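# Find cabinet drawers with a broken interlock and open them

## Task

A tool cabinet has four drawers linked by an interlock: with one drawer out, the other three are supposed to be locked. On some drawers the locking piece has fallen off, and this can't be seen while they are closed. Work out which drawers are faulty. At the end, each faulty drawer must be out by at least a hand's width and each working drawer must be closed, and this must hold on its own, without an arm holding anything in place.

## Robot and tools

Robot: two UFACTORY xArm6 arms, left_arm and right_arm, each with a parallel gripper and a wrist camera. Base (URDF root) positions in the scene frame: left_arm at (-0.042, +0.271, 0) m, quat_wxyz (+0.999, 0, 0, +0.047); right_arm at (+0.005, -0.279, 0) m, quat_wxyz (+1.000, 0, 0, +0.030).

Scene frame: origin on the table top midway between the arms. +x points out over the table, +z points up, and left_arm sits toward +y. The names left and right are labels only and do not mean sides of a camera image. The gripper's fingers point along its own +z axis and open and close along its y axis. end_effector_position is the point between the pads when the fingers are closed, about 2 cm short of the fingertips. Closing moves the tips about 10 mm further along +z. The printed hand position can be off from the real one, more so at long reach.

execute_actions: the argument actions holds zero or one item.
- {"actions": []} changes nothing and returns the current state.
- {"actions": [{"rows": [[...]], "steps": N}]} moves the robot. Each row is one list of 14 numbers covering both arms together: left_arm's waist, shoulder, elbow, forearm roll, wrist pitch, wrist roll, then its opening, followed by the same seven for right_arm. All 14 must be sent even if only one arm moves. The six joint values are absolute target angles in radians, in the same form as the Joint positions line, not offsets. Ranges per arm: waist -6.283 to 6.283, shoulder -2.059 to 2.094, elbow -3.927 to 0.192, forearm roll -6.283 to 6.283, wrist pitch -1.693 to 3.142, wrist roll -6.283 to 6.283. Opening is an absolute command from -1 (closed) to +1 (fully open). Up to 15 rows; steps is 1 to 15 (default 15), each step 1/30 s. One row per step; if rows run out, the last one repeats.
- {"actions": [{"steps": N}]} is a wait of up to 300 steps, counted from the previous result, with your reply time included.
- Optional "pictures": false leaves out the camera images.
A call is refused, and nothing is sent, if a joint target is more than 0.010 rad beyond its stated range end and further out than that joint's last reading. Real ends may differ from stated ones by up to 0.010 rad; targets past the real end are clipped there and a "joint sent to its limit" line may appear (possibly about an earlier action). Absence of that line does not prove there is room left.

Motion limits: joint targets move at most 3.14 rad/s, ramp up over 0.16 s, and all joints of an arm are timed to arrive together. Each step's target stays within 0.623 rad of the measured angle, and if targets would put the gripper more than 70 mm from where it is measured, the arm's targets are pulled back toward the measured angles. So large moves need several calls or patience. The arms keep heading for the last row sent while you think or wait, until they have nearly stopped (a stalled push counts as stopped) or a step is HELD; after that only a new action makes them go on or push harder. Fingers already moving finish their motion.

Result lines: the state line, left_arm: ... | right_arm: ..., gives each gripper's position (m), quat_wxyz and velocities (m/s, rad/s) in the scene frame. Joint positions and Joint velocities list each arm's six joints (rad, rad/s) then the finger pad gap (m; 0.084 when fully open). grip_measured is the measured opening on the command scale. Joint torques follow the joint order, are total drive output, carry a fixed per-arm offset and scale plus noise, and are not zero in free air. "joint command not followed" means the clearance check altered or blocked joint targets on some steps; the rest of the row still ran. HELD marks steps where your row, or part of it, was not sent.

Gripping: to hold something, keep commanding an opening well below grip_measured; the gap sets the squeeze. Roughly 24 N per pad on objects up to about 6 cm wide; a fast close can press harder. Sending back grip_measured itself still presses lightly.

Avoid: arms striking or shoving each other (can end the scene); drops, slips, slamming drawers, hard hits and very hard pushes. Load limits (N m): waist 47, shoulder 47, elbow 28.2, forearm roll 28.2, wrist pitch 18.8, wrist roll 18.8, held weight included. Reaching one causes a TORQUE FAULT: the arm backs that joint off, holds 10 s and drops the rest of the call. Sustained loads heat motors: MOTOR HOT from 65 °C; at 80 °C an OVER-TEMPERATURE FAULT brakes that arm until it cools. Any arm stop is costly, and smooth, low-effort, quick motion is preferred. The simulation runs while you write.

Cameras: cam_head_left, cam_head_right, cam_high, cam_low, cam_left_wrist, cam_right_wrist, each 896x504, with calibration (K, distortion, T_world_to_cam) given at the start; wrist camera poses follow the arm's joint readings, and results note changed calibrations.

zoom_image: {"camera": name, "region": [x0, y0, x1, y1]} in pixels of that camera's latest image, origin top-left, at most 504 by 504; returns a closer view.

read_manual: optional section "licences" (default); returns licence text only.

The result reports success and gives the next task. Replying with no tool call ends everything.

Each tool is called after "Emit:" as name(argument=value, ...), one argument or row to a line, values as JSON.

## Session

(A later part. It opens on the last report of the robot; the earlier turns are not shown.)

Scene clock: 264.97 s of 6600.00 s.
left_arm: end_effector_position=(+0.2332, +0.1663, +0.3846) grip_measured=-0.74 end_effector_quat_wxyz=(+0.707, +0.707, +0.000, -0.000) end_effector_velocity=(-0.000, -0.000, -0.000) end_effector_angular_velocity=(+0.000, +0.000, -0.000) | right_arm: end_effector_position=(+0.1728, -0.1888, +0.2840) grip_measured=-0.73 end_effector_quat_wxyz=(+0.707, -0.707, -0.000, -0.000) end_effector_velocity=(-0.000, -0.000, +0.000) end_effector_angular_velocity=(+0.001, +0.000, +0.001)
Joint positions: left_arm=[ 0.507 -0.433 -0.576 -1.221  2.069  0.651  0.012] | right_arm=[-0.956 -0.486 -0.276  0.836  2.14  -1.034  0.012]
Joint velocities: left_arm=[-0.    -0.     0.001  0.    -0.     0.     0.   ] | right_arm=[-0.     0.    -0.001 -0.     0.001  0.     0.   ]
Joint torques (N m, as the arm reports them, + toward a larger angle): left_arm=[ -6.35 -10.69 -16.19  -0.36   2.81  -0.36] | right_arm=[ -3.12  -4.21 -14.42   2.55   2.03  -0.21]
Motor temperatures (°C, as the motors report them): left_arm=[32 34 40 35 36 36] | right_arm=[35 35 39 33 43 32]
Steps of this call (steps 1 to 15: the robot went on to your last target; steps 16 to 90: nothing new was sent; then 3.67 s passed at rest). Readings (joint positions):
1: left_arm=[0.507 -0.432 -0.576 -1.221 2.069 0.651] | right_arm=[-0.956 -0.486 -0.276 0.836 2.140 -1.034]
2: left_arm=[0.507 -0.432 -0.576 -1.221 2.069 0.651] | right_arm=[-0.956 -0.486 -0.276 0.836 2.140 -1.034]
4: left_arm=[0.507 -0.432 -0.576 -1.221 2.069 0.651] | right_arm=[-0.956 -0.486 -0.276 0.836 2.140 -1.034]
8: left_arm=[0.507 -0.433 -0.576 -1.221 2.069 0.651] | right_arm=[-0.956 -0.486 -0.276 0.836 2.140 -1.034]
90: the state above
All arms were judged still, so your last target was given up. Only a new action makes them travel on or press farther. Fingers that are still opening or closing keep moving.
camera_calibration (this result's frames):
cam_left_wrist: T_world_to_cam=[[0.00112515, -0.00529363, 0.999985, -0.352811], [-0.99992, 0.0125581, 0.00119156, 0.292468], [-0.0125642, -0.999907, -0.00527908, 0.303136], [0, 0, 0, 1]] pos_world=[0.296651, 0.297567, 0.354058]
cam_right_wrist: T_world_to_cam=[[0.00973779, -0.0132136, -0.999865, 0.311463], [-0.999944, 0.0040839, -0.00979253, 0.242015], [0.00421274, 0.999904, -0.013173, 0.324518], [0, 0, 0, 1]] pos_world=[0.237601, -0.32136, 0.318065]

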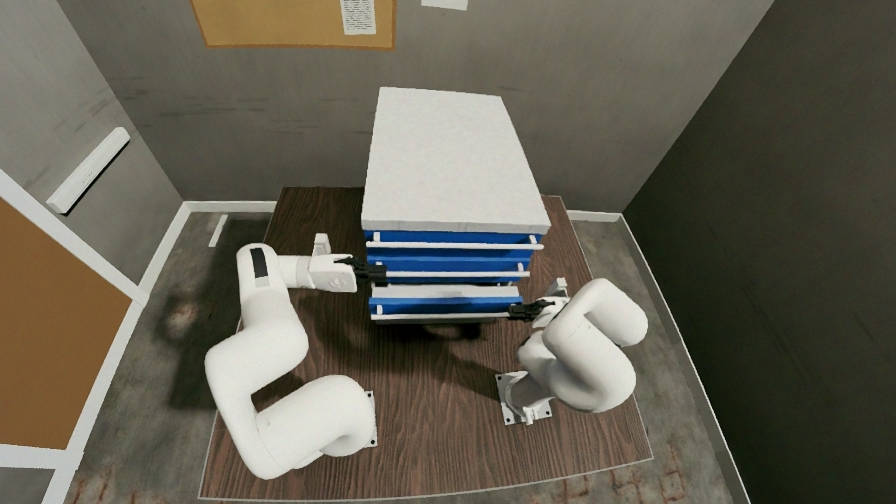

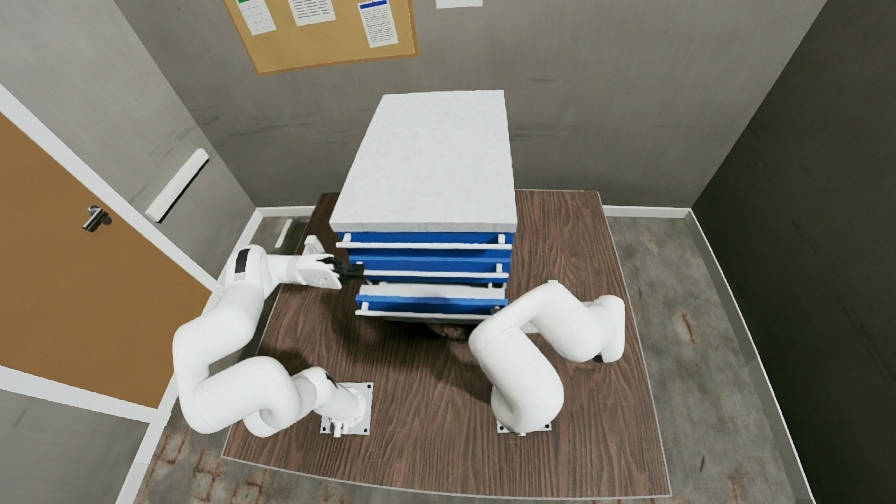

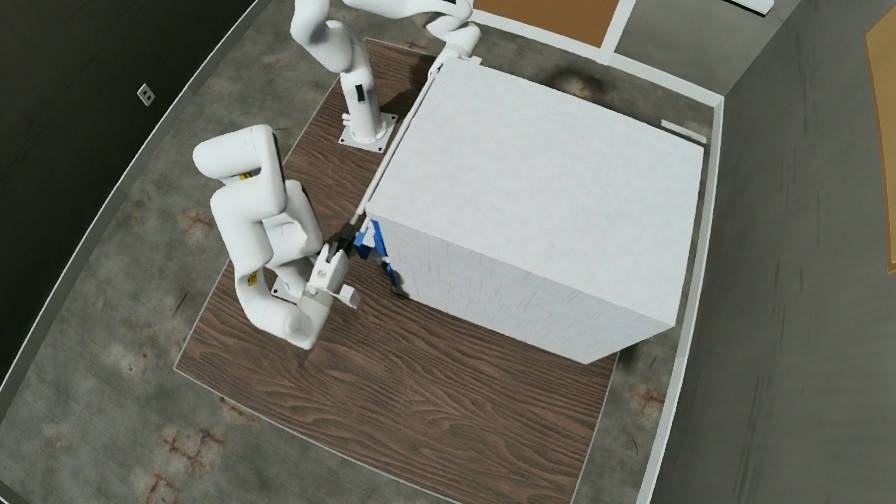

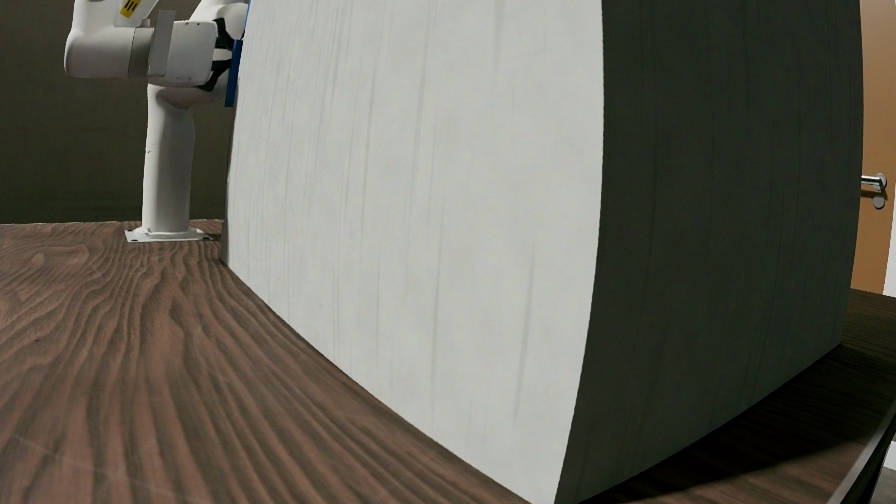

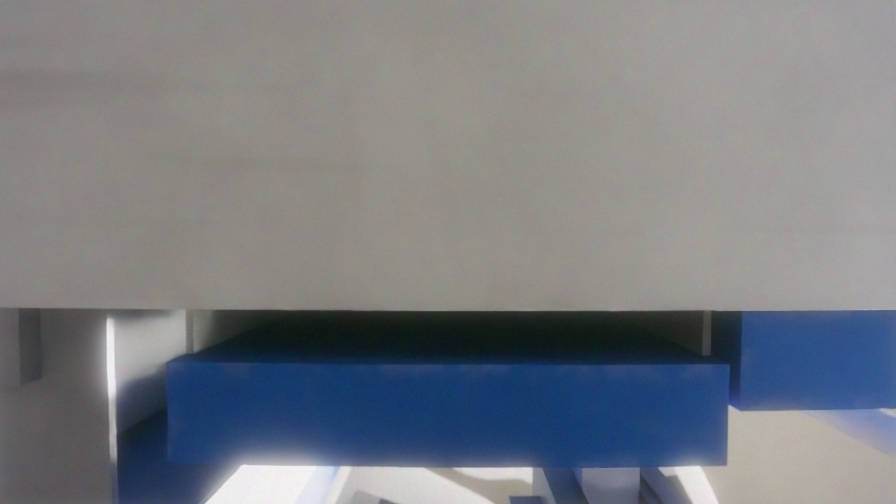

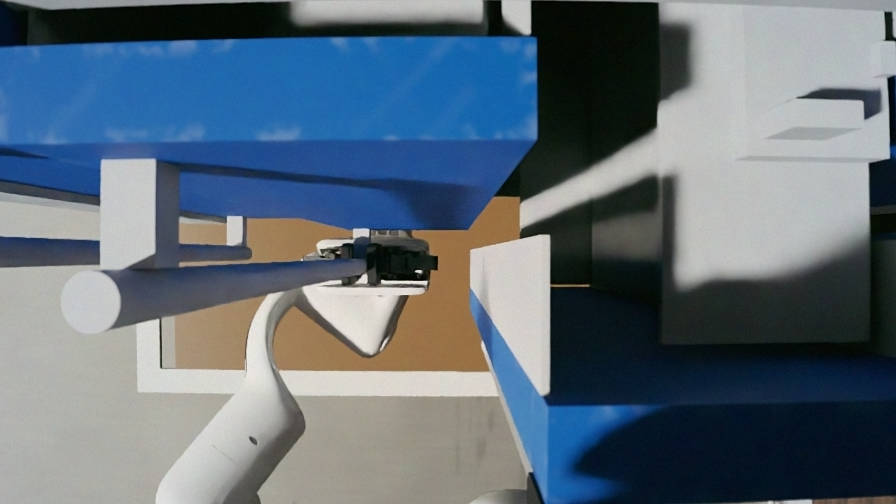

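Emit:
execute_actions(
  actions=[
    {"rows": [
[0.5007,-0.4227,-0.5835,-1.2239,2.0637,0.6519,-1, -0.9349,-0.4698,-0.2872,0.8544,2.1259,-1.0267,-1],
[0.4946,-0.4128,-0.5914,-1.2270,2.0583,0.6524,-1, -0.9182,-0.4562,-0.2965,0.8695,2.1144,-1.0212,-1],
[0.4906,-0.4061,-0.5968,-1.2290,2.0547,0.6529,-1, -0.9018,-0.4424,-0.3061,0.8842,2.1033,-1.0161,-1],
[0.4867,-0.3994,-0.6022,-1.2309,2.0512,0.6533,-1, -0.8859,-0.4285,-0.3160,0.8984,2.0924,-1.0112,-1],
[0.4867,-0.3994,-0.6022,-1.2309,2.0512,0.6533,-1, -0.8703,-0.4146,-0.3261,0.9121,2.0818,-1.0067,-1],
[0.4867,-0.3994,-0.6022,-1.2309,2.0512,0.6533,-1, -0.8551,-0.4005,-0.3365,0.9254,2.0715,-1.0025,-1],
[0.4867,-0.3994,-0.6022,-1.2309,2.0512,0.6533,-1, -0.8403,-0.3864,-0.3472,0.9382,2.0615,-0.9987,-1],
[0.4867,-0.3994,-0.6022,-1.2309,2.0512,0.6533,-1, -0.8259,-0.3721,-0.3582,0.9506,2.0518,-0.9951,-1],
[0.4867,-0.3994,-0.6022,-1.2309,2.0512,0.6533,-1, -0.8119,-0.3577,-0.3694,0.9625,2.0424,-0.9919,-1],
[0.4867,-0.3994,-0.6022,-1.2309,2.0512,0.6533,-1, -0.7983,-0.3433,-0.3810,0.9739,2.0333,-0.9891,-1],
[0.4867,-0.3994,-0.6022,-1.2309,2.0512,0.6533,-1, -0.7851,-0.3287,-0.3927,0.9849,2.0244,-0.9865,-1],
[0.4867,-0.3994,-0.6022,-1.2309,2.0512,0.6533,-1, -0.7722,-0.3140,-0.4048,0.9954,2.0159,-0.9843,-1],
[0.4867,-0.3994,-0.6022,-1.2309,2.0512,0.6533,-1, -0.7622,-0.3022,-0.4147,1.0035,2.0092,-0.9827,-1],
[0.4867,-0.3994,-0.6022,-1.2309,2.0512,0.6533,-1, -0.7549,-0.2934,-0.4222,1.0094,2.0044,-0.9817,-1],
[0.4867,-0.3994,-0.6022,-1.2309,2.0512,0.6533,-1, -0.7477,-0.2844,-0.4297,1.0151,1.9996,-0.9808,-1]
], "steps": 15},
  ],
  pictures=false,
)

Emit:
execute_actions(
  actions=[
    {"rows": [
[0.4867,-0.3994,-0.6022,-1.2309,2.0512,0.6533,-1, -0.7477,-0.2844,-0.4297,1.0151,1.9996,-0.9808,-1],
[0.4867,-0.3994,-0.6022,-1.2309,2.0512,0.6533,-1, -0.7477,-0.2844,-0.4297,1.0151,1.9996,-0.9808,-1],
[0.4867,-0.3994,-0.6022,-1.2309,2.0512,0.6533,-1, -0.7477,-0.2844,-0.4297,1.0151,1.9996,-0.9808,-1]
], "steps": 4},
  ],
)

Scene clock: 321.83 s of 6600.00 s.
left_arm: end_effector_position=(+0.2429, +0.1665, +0.3845) grip_measured=-0.73 end_effector_quat_wxyz=(+0.707, +0.707, -0.000, -0.000) end_effector_velocity=(+0.001, -0.000, -0.000) end_effector_angular_velocity=(-0.000, +0.001, +0.000) | right_arm: end_effector_position=(+0.2303, -0.1887, +0.2841) grip_measured=-0.73 end_effector_quat_wxyz=(+0.707, -0.707, +0.001, +0.000) end_effector_velocity=(+0.128, +0.000, -0.001) end_effector_angular_velocity=(+0.002, -0.009, +0.006)
Joint positions: left_arm=[ 0.486 -0.4   -0.602 -1.231  2.052  0.653  0.012] | right_arm=[-0.781 -0.322 -0.398  0.988  2.021 -0.987  0.012]
Joint velocities: left_arm=[-0.001  0.002 -0.001 -0.    -0.002  0.    -0.   ] | right_arm=[ 0.336  0.377 -0.309  0.28  -0.218  0.062 -0.   ]
Joint torques (N m, as the arm reports them, + toward a larger angle): left_arm=[ -4.84 -10.27 -17.01  -0.93   0.69  -0.3 ] | right_arm=[ -4.6   -9.15 -14.49   2.68   3.17  -0.17]
Motor temperatures (°C, as the motors report them): left_arm=[32 34 40 35 36 36] | right_arm=[35 35 39 33 42 32]
Steps of this call (steps 1 to 90: nothing new was sent; then 53.37 s passed at rest; steps 91 to 105: all 15 steps of this action). Readings (joint positions):
91: left_arm=[0.507 -0.432 -0.576 -1.221 2.069 0.651] | right_arm=[-0.955 -0.486 -0.277 0.836 2.140 -1.033]
92: left_arm=[0.506 -0.431 -0.577 -1.221 2.069 0.651] | right_arm=[-0.951 -0.483 -0.279 0.839 2.137 -1.032]
94: left_arm=[0.500 -0.421 -0.585 -1.223 2.066 0.652] | right_arm=[-0.933 -0.468 -0.288 0.856 2.124 -1.026]
98: left_arm=[0.488 -0.403 -0.599 -1.230 2.054 0.653] | right_arm=[-0.877 -0.420 -0.322 0.905 2.086 -1.009]
105: the state above

Scene clock: 321.97 s of 6600.00 s.
left_arm: end_effector_position=(+0.2430, +0.1665, +0.3845) grip_measured=-0.73 end_effector_quat_wxyz=(+0.707, +0.707, -0.000, -0.000) end_effector_velocity=(+0.001, +0.000, -0.001) end_effector_angular_velocity=(+0.000, +0.001, +0.002) | right_arm: end_effector_position=(+0.2410, -0.1886, +0.2841) grip_measured=-0.73 end_effector_quat_wxyz=(+0.707, -0.707, -0.000, +0.000) end_effector_velocity=(+0.032, -0.000, +0.000) end_effector_angular_velocity=(-0.001, -0.004, -0.001)
Joint positions: left_arm=[ 0.486 -0.4   -0.602 -1.231  2.052  0.653  0.012] | right_arm=[-0.753 -0.291 -0.424  1.01   2.004 -0.982  0.012]
Joint velocities: left_arm=[ 0.     0.002 -0.    -0.    -0.002  0.001 -0.   ] | right_arm=[ 0.077  0.09  -0.078  0.066 -0.05   0.015 -0.   ]
Joint torques (N m, as the arm reports them, + toward a larger angle): left_arm=[ -4.39  -9.96 -17.26  -0.83   0.53  -0.39] | right_arm=[ -4.61  -9.99 -14.53   2.66   2.17  -0.08]
Motor temperatures (°C, as the motors report them): left_arm=[32 34 40 35 36 36] | right_arm=[35 35 39 33 42 32]
Steps of this call (steps 1 to 4: all 4 steps of this action). Readings (joint positions):
1: left_arm=[0.486 -0.400 -0.602 -1.231 2.052 0.653] | right_arm=[-0.770 -0.311 -0.408 0.997 2.015 -0.985]
2: left_arm=[0.486 -0.400 -0.602 -1.231 2.052 0.653] | right_arm=[-0.762 -0.301 -0.416 1.004 2.009 -0.983]
4: the state above
camera_calibration (this result's frames):
cam_left_wrist: T_world_to_cam=[[-0.0000553517, -0.00524263, 0.999986, -0.352481], [-0.999907, 0.0136702, 0.0000163212, 0.302519], [-0.0136701, -0.999893, -0.0052429, 0.303661], [0, 0, 0, 1]] pos_world=[0.306622, 0.297645, 0.354063]
cam_right_wrist: T_world_to_cam=[[0.00859251, -0.0117319, -0.999894, 0.311477], [-0.999956, 0.00353589, -0.00863453, 0.309787], [0.00363681, 0.999925, -0.011701, 0.323802], [0, 0, 0, 1]] pos_world=[0.30592, -0.321219, 0.317908]

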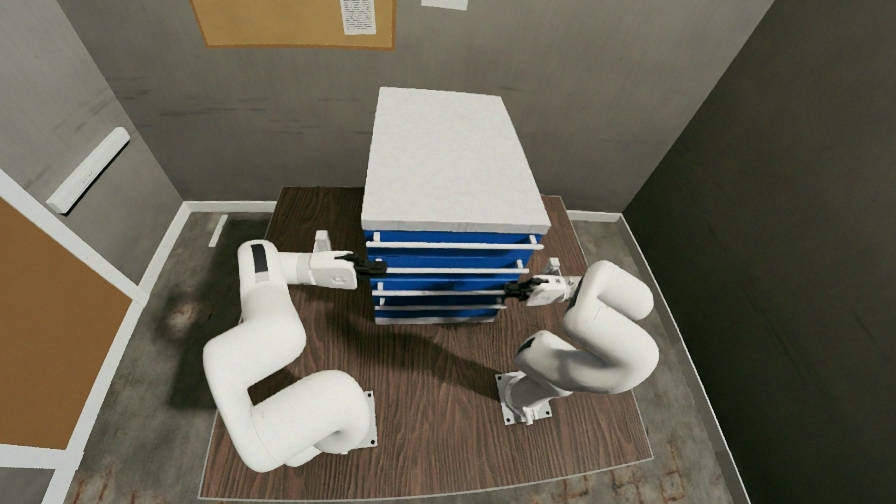

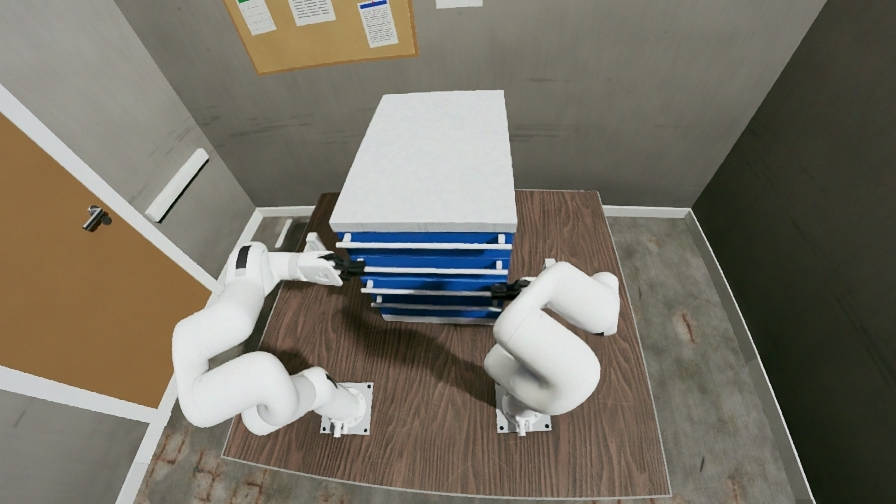

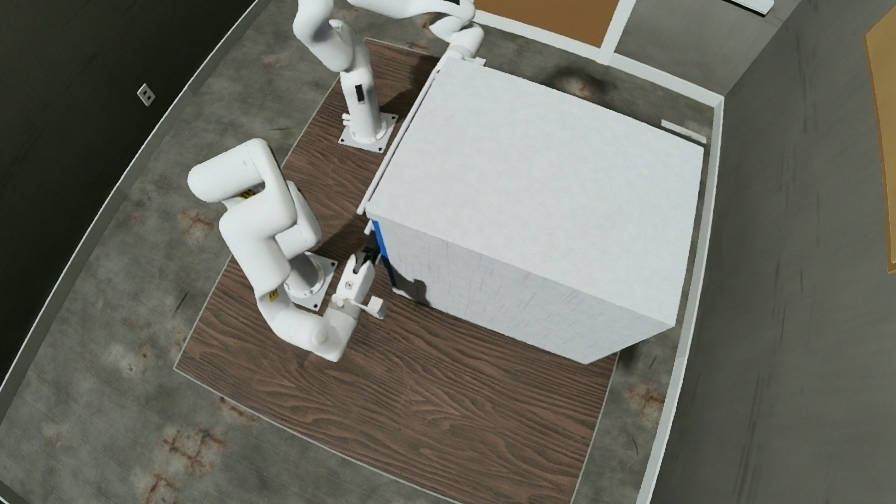

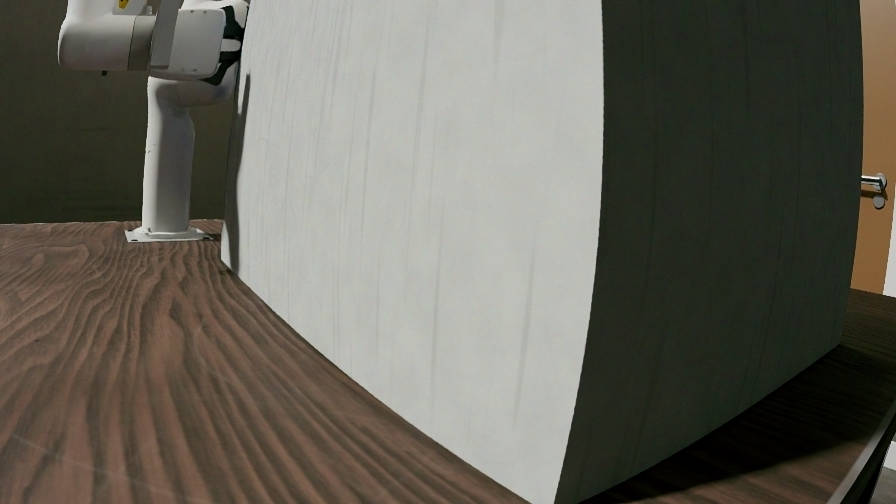

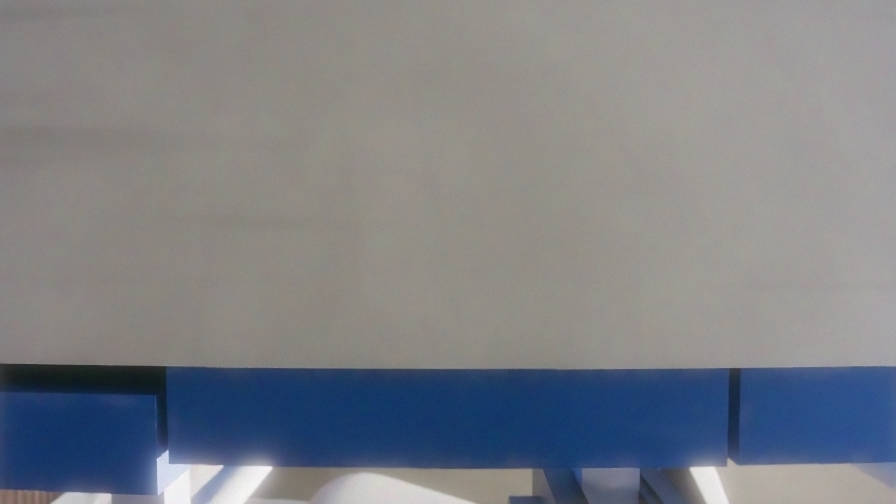

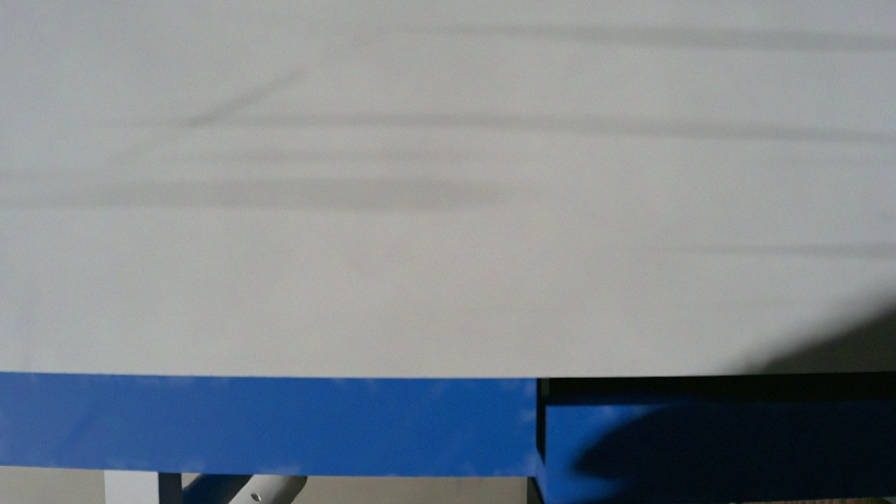

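Emit:
execute_actions(
  actions=[
    {"rows": [
[0.4867,-0.3994,-0.6022,-1.2309,2.0512,0.6533,-1, -0.7430,-0.2785,-0.4349,1.0188,1.9965,-0.9803,-1],
[0.4867,-0.3994,-0.6022,-1.2309,2.0512,0.6533,-1, -0.7430,-0.2785,-0.4349,1.0188,1.9965,-0.9803,-1],
[0.4867,-0.3994,-0.6022,-1.2309,2.0512,0.6533,-1, -0.7430,-0.2785,-0.4349,1.0188,1.9965,-0.9803,-1],
[0.4867,-0.3994,-0.6022,-1.2309,2.0512,0.6533,-1, -0.7430,-0.2785,-0.4349,1.0188,1.9965,-0.9803,-1],
[0.4867,-0.3994,-0.6022,-1.2309,2.0512,0.6533,-1, -0.7430,-0.2785,-0.4349,1.0188,1.9965,-0.9803,-1],
[0.4867,-0.3994,-0.6022,-1.2309,2.0512,0.6533,-1, -0.7430,-0.2785,-0.4349,1.0188,1.9965,-0.9803,-0.5],
[0.4867,-0.3994,-0.6022,-1.2309,2.0512,0.6533,-1, -0.7430,-0.2785,-0.4349,1.0188,1.9965,-0.9803,-0.1],
[0.4867,-0.3994,-0.6022,-1.2309,2.0512,0.6533,-1, -0.7430,-0.2785,-0.4349,1.0188,1.9965,-0.9803,0.2],
[0.4867,-0.3994,-0.6022,-1.2309,2.0512,0.6533,-1, -0.7430,-0.2785,-0.4349,1.0188,1.9965,-0.9803,0.2],
[0.4867,-0.3994,-0.6022,-1.2309,2.0512,0.6533,-1, -0.7430,-0.2785,-0.4349,1.0188,1.9965,-0.9803,0.2],
[0.4867,-0.3994,-0.6022,-1.2309,2.0512,0.6533,-1, -0.7638,-0.2592,-0.4543,0.9988,2.0074,-0.9895,0.2],
[0.4867,-0.3994,-0.6022,-1.2309,2.0512,0.6533,-1, -0.7950,-0.2303,-0.4833,0.9689,2.0237,-1.0032,0.2],
[0.4867,-0.3994,-0.6022,-1.2309,2.0512,0.6533,-1, -0.8365,-0.1917,-0.5221,0.9290,2.0454,-1.0215,0.2],
[0.4867,-0.3994,-0.6022,-1.2309,2.0512,0.6533,-1, -0.8781,-0.1531,-0.5608,0.8891,2.0672,-1.0398,0.2],
[0.4867,-0.3994,-0.6022,-1.2309,2.0512,0.6533,-1, -0.9134,-0.1203,-0.5937,0.8551,2.0856,-1.0553,0.2]
], "steps": 15},
  ],
  pictures=false,
)

Emit:
execute_actions(
  actions=[
    {"rows": [
[0.4867,-0.3994,-0.6022,-1.2309,2.0512,0.6533,-1, -0.9134,-0.1203,-0.5937,0.8551,2.0856,-1.0553,0.2],
[0.4867,-0.3994,-0.6022,-1.2309,2.0512,0.6533,-1, -0.9134,-0.1203,-0.5937,0.8551,2.0856,-1.0553,0.2],
[0.4867,-0.3994,-0.6022,-1.2309,2.0512,0.6533,-1, -0.9170,-0.1349,-0.6066,0.8719,2.1032,-1.0267,0.2],
[0.4966,-0.4161,-0.5888,-1.2260,2.0601,0.6522,-1, -0.9221,-0.1554,-0.6247,0.8953,2.1278,-0.9867,0.2],
[0.5069,-0.4327,-0.5756,-1.2208,2.0694,0.6513,-1, -0.9285,-0.1818,-0.6479,0.9255,2.1594,-0.9352,0.2],
[0.5178,-0.4492,-0.5628,-1.2153,2.0792,0.6506,-1, -0.9358,-0.2110,-0.6738,0.9590,2.1945,-0.8780,0.2],
[0.5291,-0.4656,-0.5502,-1.2096,2.0895,0.6501,-1, -0.9437,-0.2432,-0.7022,0.9959,2.2332,-0.8151,0.2],
[0.5409,-0.4819,-0.5378,-1.2036,2.1003,0.6498,-1, -0.9516,-0.2754,-0.7306,1.0328,2.2718,-0.7522,0.2],
[0.5531,-0.4982,-0.5258,-1.1973,2.1116,0.6496,-1, -0.9595,-0.3076,-0.7590,1.0697,2.3105,-0.6893,0.2],
[0.5658,-0.5143,-0.5140,-1.1907,2.1233,0.6497,-1, -0.9668,-0.3369,-0.7848,1.1032,2.3456,-0.6321,0.2],
[0.5790,-0.5304,-0.5025,-1.1838,2.1356,0.6499,-1, -0.9732,-0.3632,-0.8081,1.1334,2.3773,-0.5806,0.2],
[0.5926,-0.5464,-0.4913,-1.1767,2.1483,0.6503,-1, -0.9790,-0.3867,-0.8288,1.1602,2.4054,-0.5349,0.2],
[0.6068,-0.5623,-0.4804,-1.1693,2.1615,0.6509,-1, -0.9826,-0.4013,-0.8417,1.1770,2.4229,-0.5063,0.2],
[0.6213,-0.5782,-0.4697,-1.1616,2.1751,0.6517,-1, -0.9855,-0.413,-0.852,1.1904,2.437,-0.4834,0.2],
[0.6364,-0.5939,-0.4593,-1.1536,2.1893,0.6526,-1, -0.9855,-0.413,-0.852,1.1904,2.437,-0.4834,0.2]
], "steps": 15},
  ],
  pictures=false,
)

Emit:
execute_actions(
  actions=[
    {"steps": 6},
  ],
)

Scene clock: 343.47 s of 6600.00 s.
left_arm: end_effector_position=(+0.2431, +0.1667, +0.3844) grip_measured=-0.74 end_effector_quat_wxyz=(+0.707, +0.707, -0.000, -0.000) end_effector_velocity=(+0.000, -0.000, +0.000) end_effector_angular_velocity=(+0.002, -0.002, +0.000) | right_arm: end_effector_position=(+0.2454, -0.2086, +0.2835) grip_measured=+0.17 end_effector_quat_wxyz=(+0.706, -0.708, -0.002, -0.001) end_effector_velocity=(-0.006, -0.288, -0.008) end_effector_angular_velocity=(-0.024, -0.014, +0.003)
Joint positions: left_arm=[ 0.487 -0.399 -0.602 -1.231  2.051  0.653  0.012] | right_arm=[-0.796 -0.23  -0.484  0.968  2.025 -1.004  0.051]
Joint velocities: left_arm=[-0.001 -0.002 -0.001  0.    -0.001  0.     0.   ] | right_arm=[-0.748  0.699 -0.704 -0.716  0.388 -0.326  0.012]
Joint torques (N m, as the arm reports them, + toward a larger angle): left_arm=[ -1.59  -9.41 -17.84  -0.85  -0.28  -0.38] | right_arm=[ -6.77  -5.69 -14.24   0.74   1.35  -0.23]
Motor temperatures (°C, as the motors report them): left_arm=[32 34 40 35 35 36] | right_arm=[35 35 39 33 42 32]
Steps of this call (steps 1 to 15: the robot went on to your last target; steps 16 to 90: nothing new was sent; then 18.00 s passed at rest; steps 91 to 105: all 15 steps of this action). Readings (joint positions):
91: left_arm=[0.487 -0.399 -0.602 -1.231 2.051 0.653] | right_arm=[-0.748 -0.284 -0.430 1.015 2.000 -0.981]
92: left_arm=[0.487 -0.399 -0.602 -1.231 2.051 0.653] | right_arm=[-0.747 -0.283 -0.431 1.016 1.999 -0.981]
94: left_arm=[0.487 -0.399 -0.602 -1.231 2.051 0.653] | right_arm=[-0.745 -0.281 -0.433 1.018 1.998 -0.980]
98: left_arm=[0.487 -0.399 -0.602 -1.231 2.051 0.653] | right_arm=[-0.744 -0.279 -0.436 1.019 1.996 -0.980]
105: the state above

Scene clock: 343.97 s of 6600.00 s.
left_arm: end_effector_position=(+0.2005, +0.1666, +0.3844) grip_measured=-0.74 end_effector_quat_wxyz=(+0.707, +0.707, +0.001, -0.000) end_effector_velocity=(-0.153, +0.000, -0.000) end_effector_angular_velocity=(-0.003, -0.004, -0.018) | right_arm: end_effector_position=(+0.2593, -0.2646, +0.4135) grip_measured=+0.19 end_effector_quat_wxyz=(+0.712, -0.702, +0.013, -0.011) end_effector_velocity=(-0.041, +0.023, +0.417) end_effector_angular_velocity=(-0.010, -0.024, +0.093)
Joint positions: left_arm=[ 0.587 -0.538 -0.497 -1.179  2.142  0.651  0.012] | right_arm=[-0.959 -0.312 -0.76   1.073  2.312 -0.686  0.052]
Joint velocities: left_arm=[ 0.404 -0.476  0.336  0.218  0.391  0.012 -0.   ] | right_arm=[-0.15  -0.581 -0.518  0.665  0.707  1.141  0.   ]
Joint torques (N m, as the arm reports them, + toward a larger angle): left_arm=[ -0.26  -7.99 -18.34  -0.48   1.97  -0.2 ] | right_arm=[ -2.61  -9.74 -14.04   1.82   1.21  -0.27]
Motor temperatures (°C, as the motors report them): left_arm=[32 34 40 35 35 36] | right_arm=[35 35 39 33 42 32]
Steps of this call (steps 1 to 15: all 15 steps of this action). Readings (joint positions):
1: left_arm=[0.487 -0.399 -0.602 -1.231 2.051 0.653] | right_arm=[-0.823 -0.205 -0.510 0.942 2.038 -1.016]
2: left_arm=[0.487 -0.399 -0.602 -1.231 2.051 0.653] | right_arm=[-0.851 -0.179 -0.536 0.916 2.052 -1.027]
4: left_arm=[0.487 -0.400 -0.602 -1.231 2.051 0.653] | right_arm=[-0.892 -0.143 -0.575 0.882 2.075 -1.038]
8: left_arm=[0.506 -0.431 -0.577 -1.222 2.067 0.652] | right_arm=[-0.922 -0.174 -0.634 0.918 2.145 -0.952]
15: the state above

Scene clock: 344.17 s of 6600.00 s.
left_arm: end_effector_position=(+0.1841, +0.1666, +0.3844) grip_measured=-0.74 end_effector_quat_wxyz=(+0.707, +0.707, +0.000, -0.000) end_effector_velocity=(-0.013, -0.000, -0.000) end_effector_angular_velocity=(-0.001, -0.002, +0.005) | right_arm: end_effector_position=(+0.2453, -0.2559, +0.4785) grip_measured=+0.19 end_effector_quat_wxyz=(+0.707, -0.708, +0.000, -0.003) end_effector_velocity=(-0.040, +0.026, +0.114) end_effector_angular_velocity=(-0.042, -0.001, +0.078)
Joint positions: left_arm=[ 0.633 -0.59  -0.461 -1.155  2.186  0.652  0.012] | right_arm=[-0.983 -0.406 -0.845  1.179  2.424 -0.505  0.052]
Joint velocities: left_arm=[ 0.041 -0.045  0.032  0.017  0.035  0.002 -0.   ] | right_arm=[-0.044 -0.173 -0.149  0.195  0.21   0.34  -0.   ]
Joint torques (N m, as the arm reports them, + toward a larger angle): left_arm=[ -1.26  -5.71 -18.98  -0.67   1.63  -0.39] | right_arm=[ -1.81  -2.12 -10.81   1.27   0.27  -0.45]
Motor temperatures (°C, as the motors report them): left_arm=[32 34 40 35 35 36] | right_arm=[35 35 39 33 42 32]
Steps of this call (steps 1 to 6: the robot went on to your last target). Readings (joint positions):
1: left_arm=[0.601 -0.554 -0.486 -1.172 2.155 0.651] | right_arm=[-0.964 -0.331 -0.778 1.095 2.336 -0.647]
2: left_arm=[0.613 -0.568 -0.476 -1.165 2.167 0.652] | right_arm=[-0.969 -0.350 -0.795 1.117 2.359 -0.609]
4: left_arm=[0.628 -0.585 -0.465 -1.157 2.182 0.652] | right_arm=[-0.978 -0.385 -0.827 1.156 2.401 -0.543]
6: the state above
camera_calibration (this result's frames):
cam_left_wrist: T_world_to_cam=[[0.000493527, -0.00556238, 0.999984, -0.352422], [-0.999914, 0.0131129, 0.000566432, 0.243518], [-0.0131159, -0.999899, -0.00555543, 0.303022], [0, 0, 0, 1]] pos_world=[0.247645, 0.297838, 0.353962]
cam_right_wrist: T_world_to_cam=[[0.0134192, -0.0143408, -0.999807, 0.503156], [-0.999867, 0.00911593, -0.0135507, 0.319793], [0.0093085, 0.999856, -0.0142166, 0.393109], [0, 0, 0, 1]] pos_world=[0.309339, -0.388752, 0.512981]

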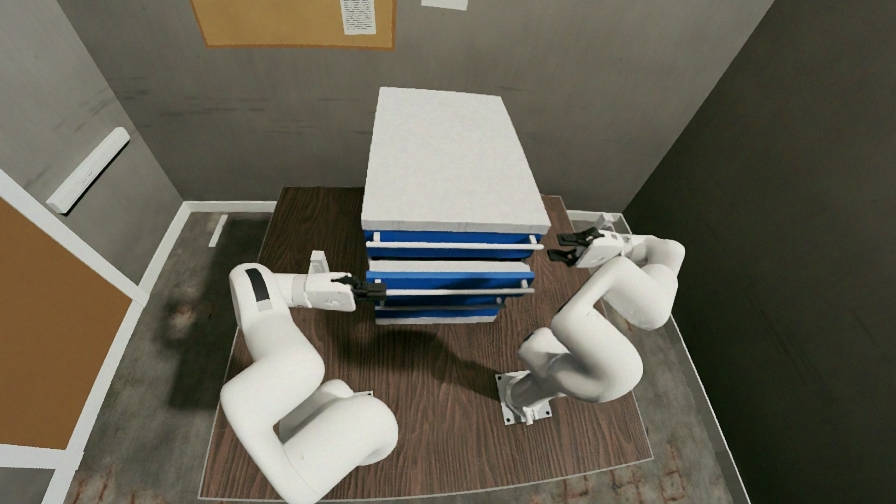

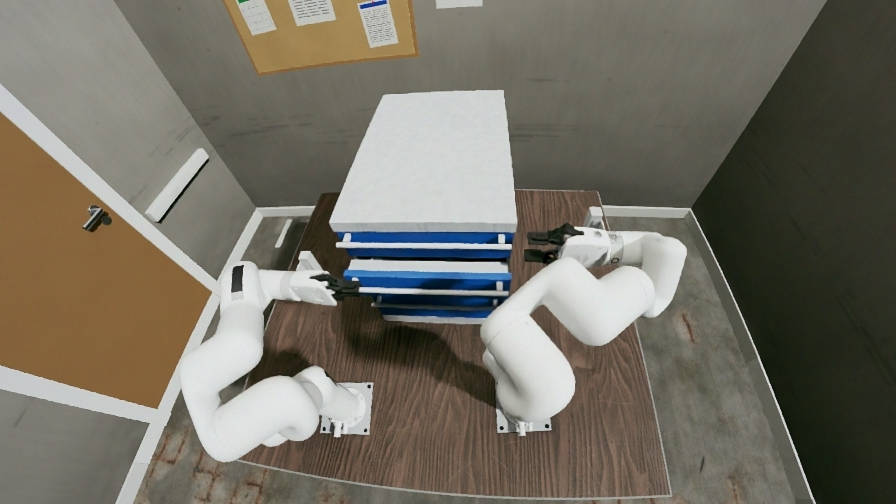

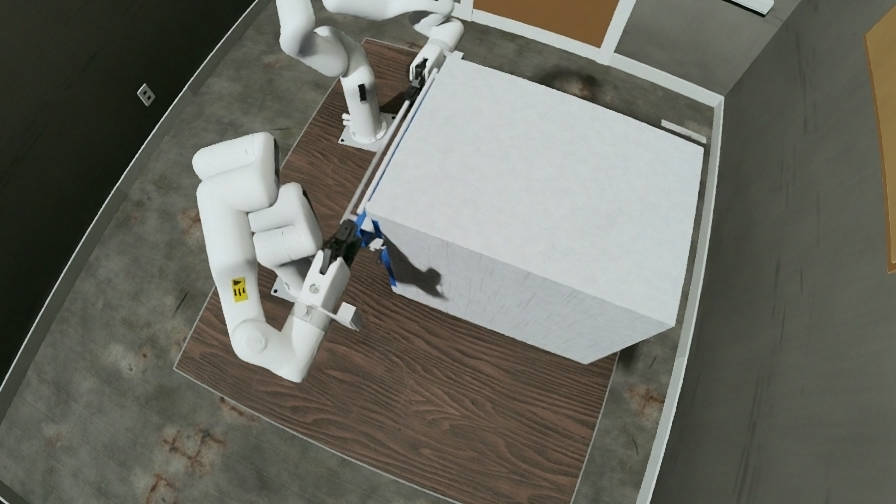

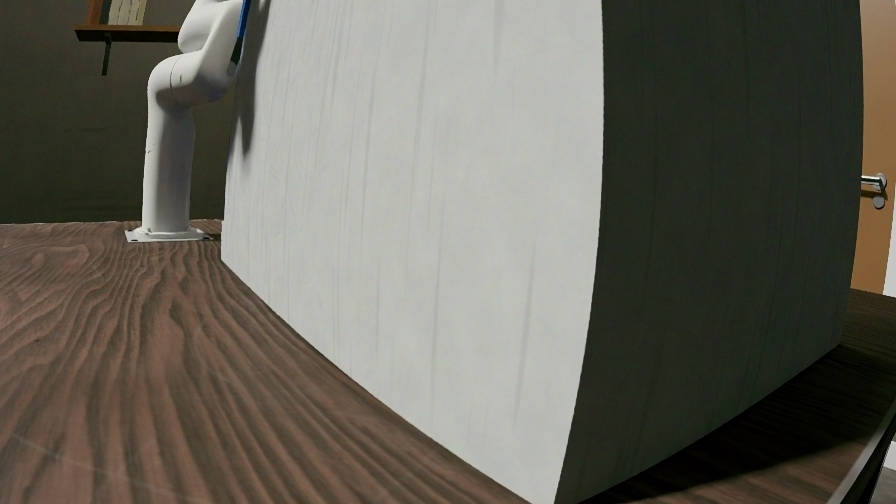

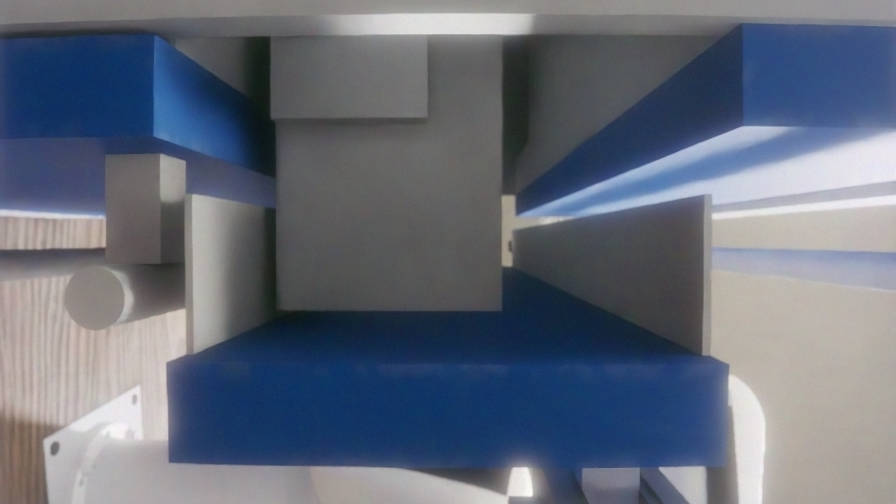

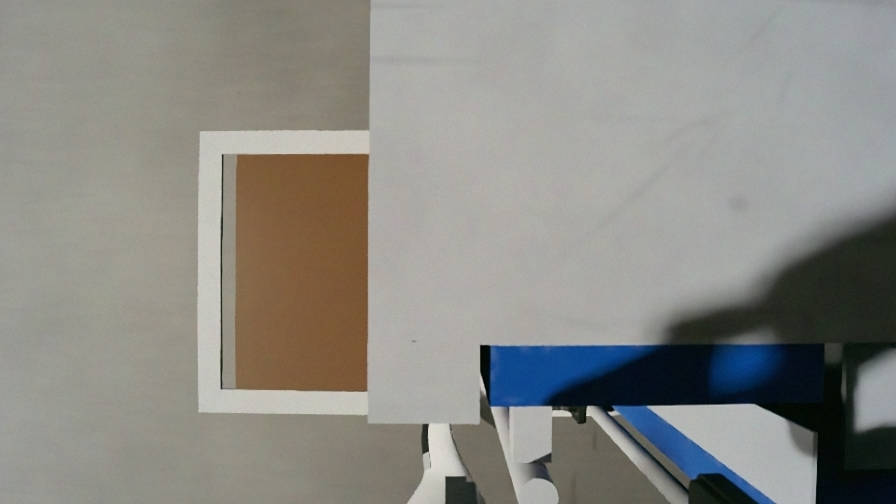

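Emit:
execute_actions(
  actions=[
    {"rows": [
[0.6364,-0.5939,-0.4593,-1.1536,2.1893,0.6526,-1, -0.9724,-0.4349,-0.8339,1.2022,2.4262,-0.4724,0.2],
[0.6364,-0.5939,-0.4593,-1.1536,2.1893,0.6526,-1, -0.9520,-0.4670,-0.8072,1.2201,2.4093,-0.4558,0.2],
[0.6364,-0.5939,-0.4593,-1.1536,2.1893,0.6526,-1, -0.9275,-0.5021,-0.7778,1.2407,2.3888,-0.4372,0.2],
[0.6364,-0.5939,-0.4593,-1.1536,2.1893,0.6526,-1, -0.9000,-0.5377,-0.7477,1.2627,2.3654,-0.4177,0.2],
[0.6364,-0.5939,-0.4593,-1.1536,2.1893,0.6526,-1, -0.8721,-0.5695,-0.7205,1.2837,2.3415,-0.3995,0.2],
[0.6364,-0.5939,-0.4593,-1.1536,2.1893,0.6526,-1, -0.8501,-0.5931,-0.7002,1.2999,2.3226,-0.3856,0.2],
[0.6364,-0.5939,-0.4593,-1.1536,2.1893,0.6526,-1, -0.8326,-0.6108,-0.6849,1.3125,2.3074,-0.3749,0.2],
[0.6364,-0.5939,-0.4593,-1.1536,2.1893,0.6526,-1, -0.8326,-0.6108,-0.6849,1.3125,2.3074,-0.3749,0.2],
[0.6364,-0.5939,-0.4593,-1.1536,2.1893,0.6526,-1, -0.8326,-0.6108,-0.6849,1.3125,2.3074,-0.3749,0.2],
[0.6364,-0.5939,-0.4593,-1.1536,2.1893,0.6526,-1, -0.8326,-0.6108,-0.6849,1.3125,2.3074,-0.3749,0.0],
[0.6364,-0.5939,-0.4593,-1.1536,2.1893,0.6526,-1, -0.8326,-0.6108,-0.6849,1.3125,2.3074,-0.3749,-0.25],
[0.6364,-0.5939,-0.4593,-1.1536,2.1893,0.6526,-1, -0.8326,-0.6108,-0.6849,1.3125,2.3074,-0.3749,-0.5],
[0.6364,-0.5939,-0.4593,-1.1536,2.1893,0.6526,-1, -0.8326,-0.6108,-0.6849,1.3125,2.3074,-0.3749,-0.7],
[0.6364,-0.5939,-0.4593,-1.1536,2.1893,0.6526,-1, -0.8326,-0.6108,-0.6849,1.3125,2.3074,-0.3749,-0.85],
[0.6364,-0.5939,-0.4593,-1.1536,2.1893,0.6526,-1, -0.8326,-0.6108,-0.6849,1.3125,2.3074,-0.3749,-1]
], "steps": 15},
  ],
  pictures=false,
)

Emit:
execute_actions(
  actions=[
    {"rows": [
[0.6364,-0.5939,-0.4593,-1.1536,2.1893,0.6526,-1, -0.8326,-0.6108,-0.6849,1.3125,2.3074,-0.3749,-1],
[0.6364,-0.5939,-0.4593,-1.1536,2.1893,0.6526,-1, -0.8326,-0.6108,-0.6849,1.3125,2.3074,-0.3749,-1],
[0.6364,-0.5939,-0.4593,-1.1536,2.1893,0.6526,-1, -0.8326,-0.6108,-0.6849,1.3125,2.3074,-0.3749,-1],
[0.6364,-0.5939,-0.4593,-1.1536,2.1893,0.6526,-1, -0.8326,-0.6108,-0.6849,1.3125,2.3074,-0.3749,-1],
[0.6364,-0.5939,-0.4593,-1.1536,2.1893,0.6526,-1, -0.8403,-0.6182,-0.6799,1.3112,2.3152,-0.3740,-1],
[0.6364,-0.5939,-0.4593,-1.1536,2.1893,0.6526,-1, -0.8480,-0.6256,-0.6749,1.3099,2.3230,-0.3731,-1],
[0.6364,-0.5939,-0.4593,-1.1536,2.1893,0.6526,-1, -0.8560,-0.6328,-0.6702,1.3084,2.3311,-0.3724,-1],
[0.6364,-0.5939,-0.4593,-1.1536,2.1893,0.6526,-1, -0.8640,-0.6399,-0.6655,1.3069,2.3393,-0.3718,-1]
], "steps": 15},
  ],
)

Scene clock: 365.13 s of 6600.00 s.
left_arm: end_effector_position=(+0.1830, +0.1667, +0.3844) grip_measured=-0.74 end_effector_quat_wxyz=(+0.707, +0.707, -0.000, -0.000) end_effector_velocity=(+0.001, +0.000, -0.001) end_effector_angular_velocity=(-0.000, +0.002, +0.002) | right_arm: end_effector_position=(+0.2409, -0.1894, +0.4846) grip_measured=-0.63 end_effector_quat_wxyz=(+0.707, -0.707, +0.000, +0.000) end_effector_velocity=(+0.004, +0.005, -0.002) end_effector_angular_velocity=(+0.010, +0.013, -0.015)
Joint positions: left_arm=[ 0.636 -0.594 -0.459 -1.154  2.189  0.653  0.012] | right_arm=[-0.835 -0.609 -0.687  1.311  2.309 -0.376  0.016]
Joint velocities: left_arm=[-0.001  0.001  0.001 -0.001 -0.003 -0.    -0.   ] | right_arm=[ 0.017 -0.015  0.024  0.02  -0.029  0.02  -0.22 ]
Joint torques (N m, as the arm reports them, + toward a larger angle): left_arm=[  0.25  -6.59 -19.51  -0.93   2.04  -0.29] | right_arm=[ -2.66  -4.77 -15.48   2.2    0.64  -0.21]
Motor temperatures (°C, as the motors report them): left_arm=[32 34 41 35 35 36] | right_arm=[35 36 40 33 41 32]
Steps of this call (steps 1 to 30: the robot went on to your last target; steps 31 to 90: nothing new was sent; then 17.47 s passed at rest; steps 91 to 105: all 15 steps of this action). Readings (joint positions):
91: left_arm=[0.636 -0.594 -0.459 -1.154 2.189 0.653] | right_arm=[-0.985 -0.413 -0.852 1.191 2.437 -0.483]
92: left_arm=[0.636 -0.594 -0.459 -1.154 2.189 0.653] | right_arm=[-0.983 -0.417 -0.848 1.193 2.434 -0.481]
94: left_arm=[0.636 -0.594 -0.459 -1.154 2.189 0.653] | right_arm=[-0.967 -0.442 -0.826 1.208 2.420 -0.467]
98: left_arm=[0.636 -0.594 -0.459 -1.154 2.189 0.653] | right_arm=[-0.891 -0.544 -0.743 1.268 2.357 -0.414]
105: the state above

Scene clock: 365.63 s of 6600.00 s.
left_arm: end_effector_position=(+0.1830, +0.1667, +0.3845) grip_measured=-0.74 end_effector_quat_wxyz=(+0.707, +0.707, -0.000, -0.000) end_effector_velocity=(+0.000, -0.000, -0.000) end_effector_angular_velocity=(-0.000, +0.000, +0.000) | right_arm: end_effector_position=(+0.2332, -0.1894, +0.4846) grip_measured=-0.74 end_effector_quat_wxyz=(+0.707, -0.707, +0.003, -0.003) end_effector_velocity=(-0.006, -0.000, +0.000) end_effector_angular_velocity=(-0.002, +0.001, +0.004)
Joint positions: left_arm=[ 0.636 -0.594 -0.459 -1.153  2.189  0.653  0.012] | right_arm=[-0.864 -0.638 -0.667  1.309  2.331 -0.372  0.012]
Joint velocities: left_arm=[ 0.     0.     0.001  0.    -0.     0.     0.   ] | right_arm=[-0.016 -0.011  0.006 -0.007  0.019  0.001 -0.   ]
Joint torques (N m, as the arm reports them, + toward a larger angle): left_arm=[  0.13  -6.63 -19.67  -1.07   1.8   -0.4 ] | right_arm=[  0.15  -8.24 -13.95  -0.29   7.96  -0.33]
Motor temperatures (°C, as the motors report them): left_arm=[32 34 41 35 35 36] | right_arm=[35 36 40 33 41 32]
Steps of this call (steps 1 to 15: all 15 steps of this action). Readings (joint positions):
1: left_arm=[0.636 -0.594 -0.459 -1.154 2.189 0.653] | right_arm=[-0.834 -0.609 -0.686 1.311 2.309 -0.376]
2: left_arm=[0.636 -0.594 -0.459 -1.154 2.189 0.653] | right_arm=[-0.834 -0.609 -0.686 1.312 2.308 -0.376]
4: left_arm=[0.636 -0.594 -0.459 -1.154 2.189 0.653] | right_arm=[-0.834 -0.610 -0.686 1.312 2.308 -0.375]
8: left_arm=[0.636 -0.594 -0.459 -1.154 2.189 0.653] | right_arm=[-0.843 -0.619 -0.679 1.312 2.315 -0.374]
15: the state above
camera_calibration (this result's frames):
cam_left_wrist: T_world_to_cam=[[0.000179308, -0.00554316, 0.999985, -0.352428], [-0.999914, 0.0131226, 0.000252037, 0.242552], [-0.0131238, -0.999899, -0.00554033, 0.303015], [0, 0, 0, 1]] pos_world=[0.246571, 0.297847, 0.35404]
cam_right_wrist: T_world_to_cam=[[0.00943618, -0.0122533, -0.99988, 0.511684], [-0.999873, 0.0127318, -0.00959214, 0.305978], [0.0128478, 0.999844, -0.0121316, 0.324957], [0, 0, 0, 1]] pos_world=[0.296936, -0.322532, 0.5185]

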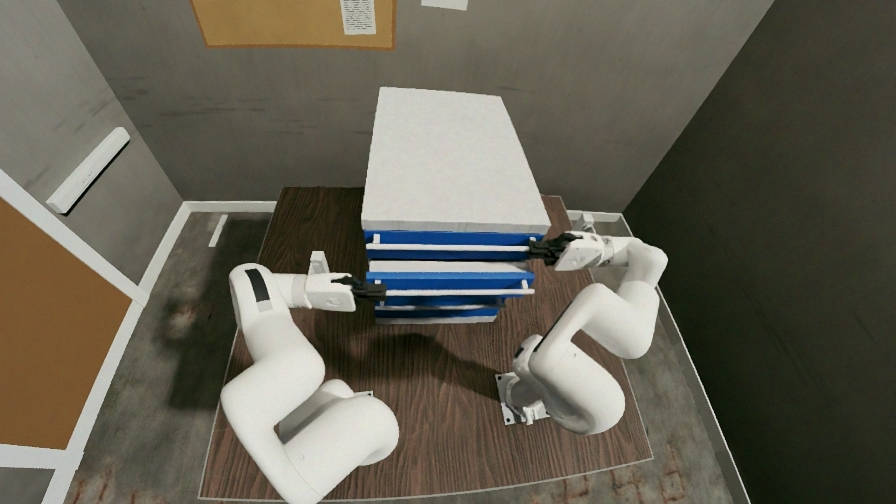

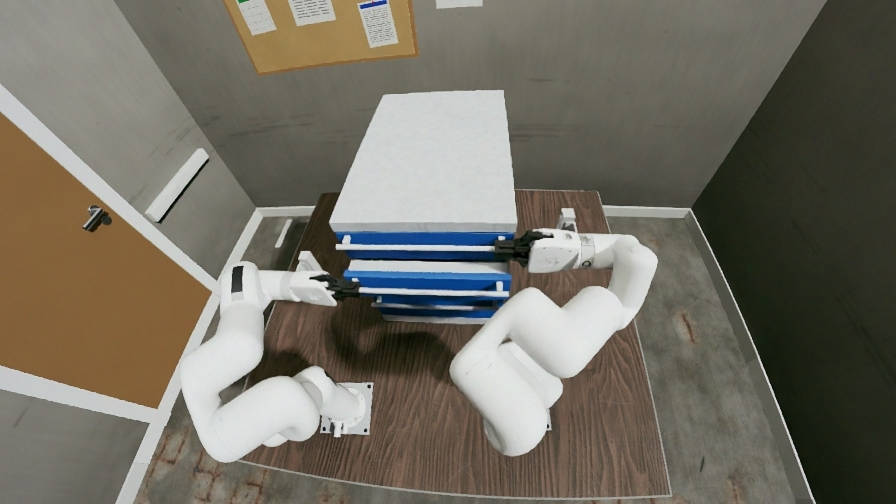

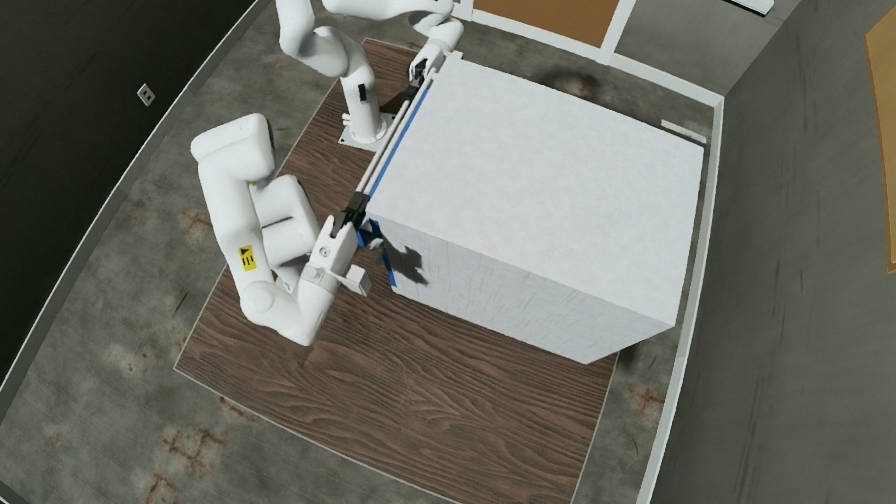

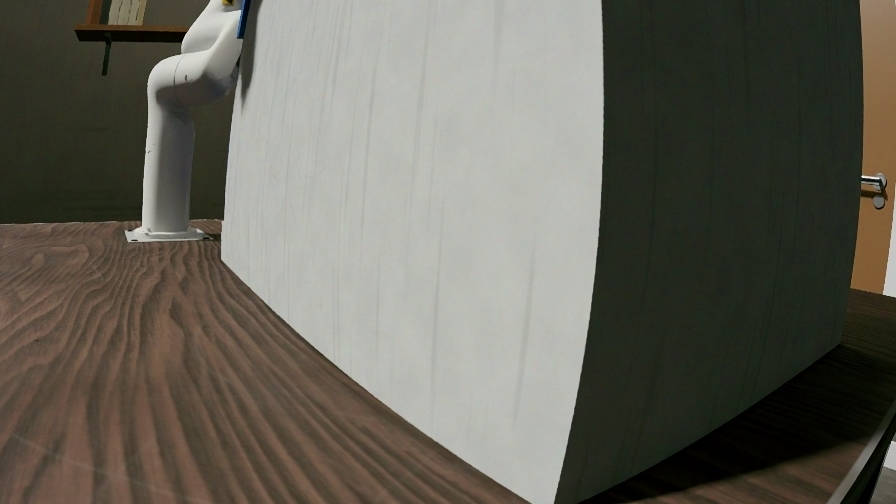

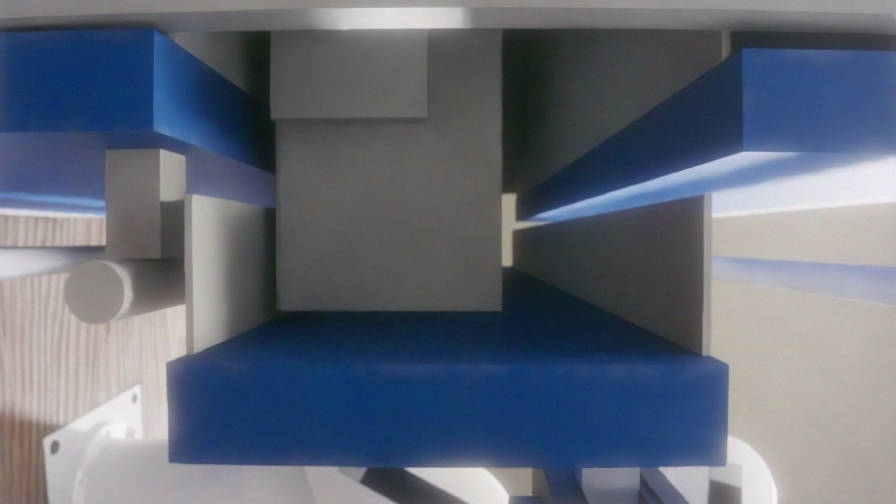

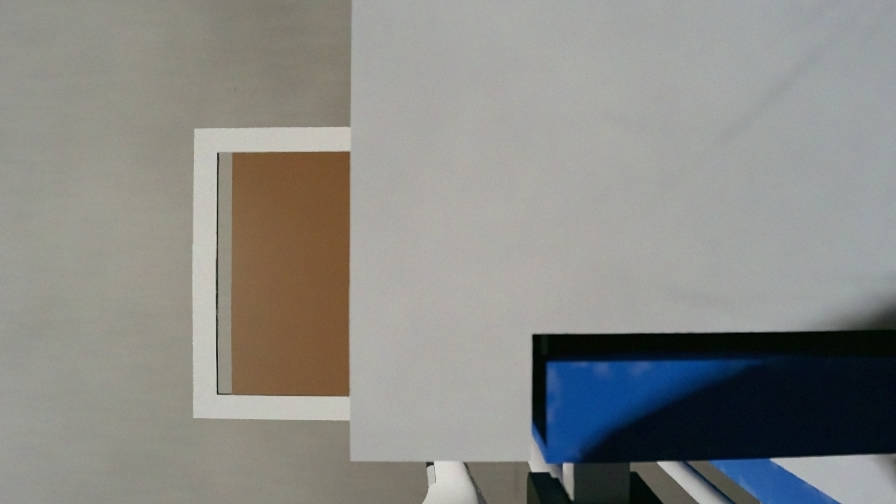

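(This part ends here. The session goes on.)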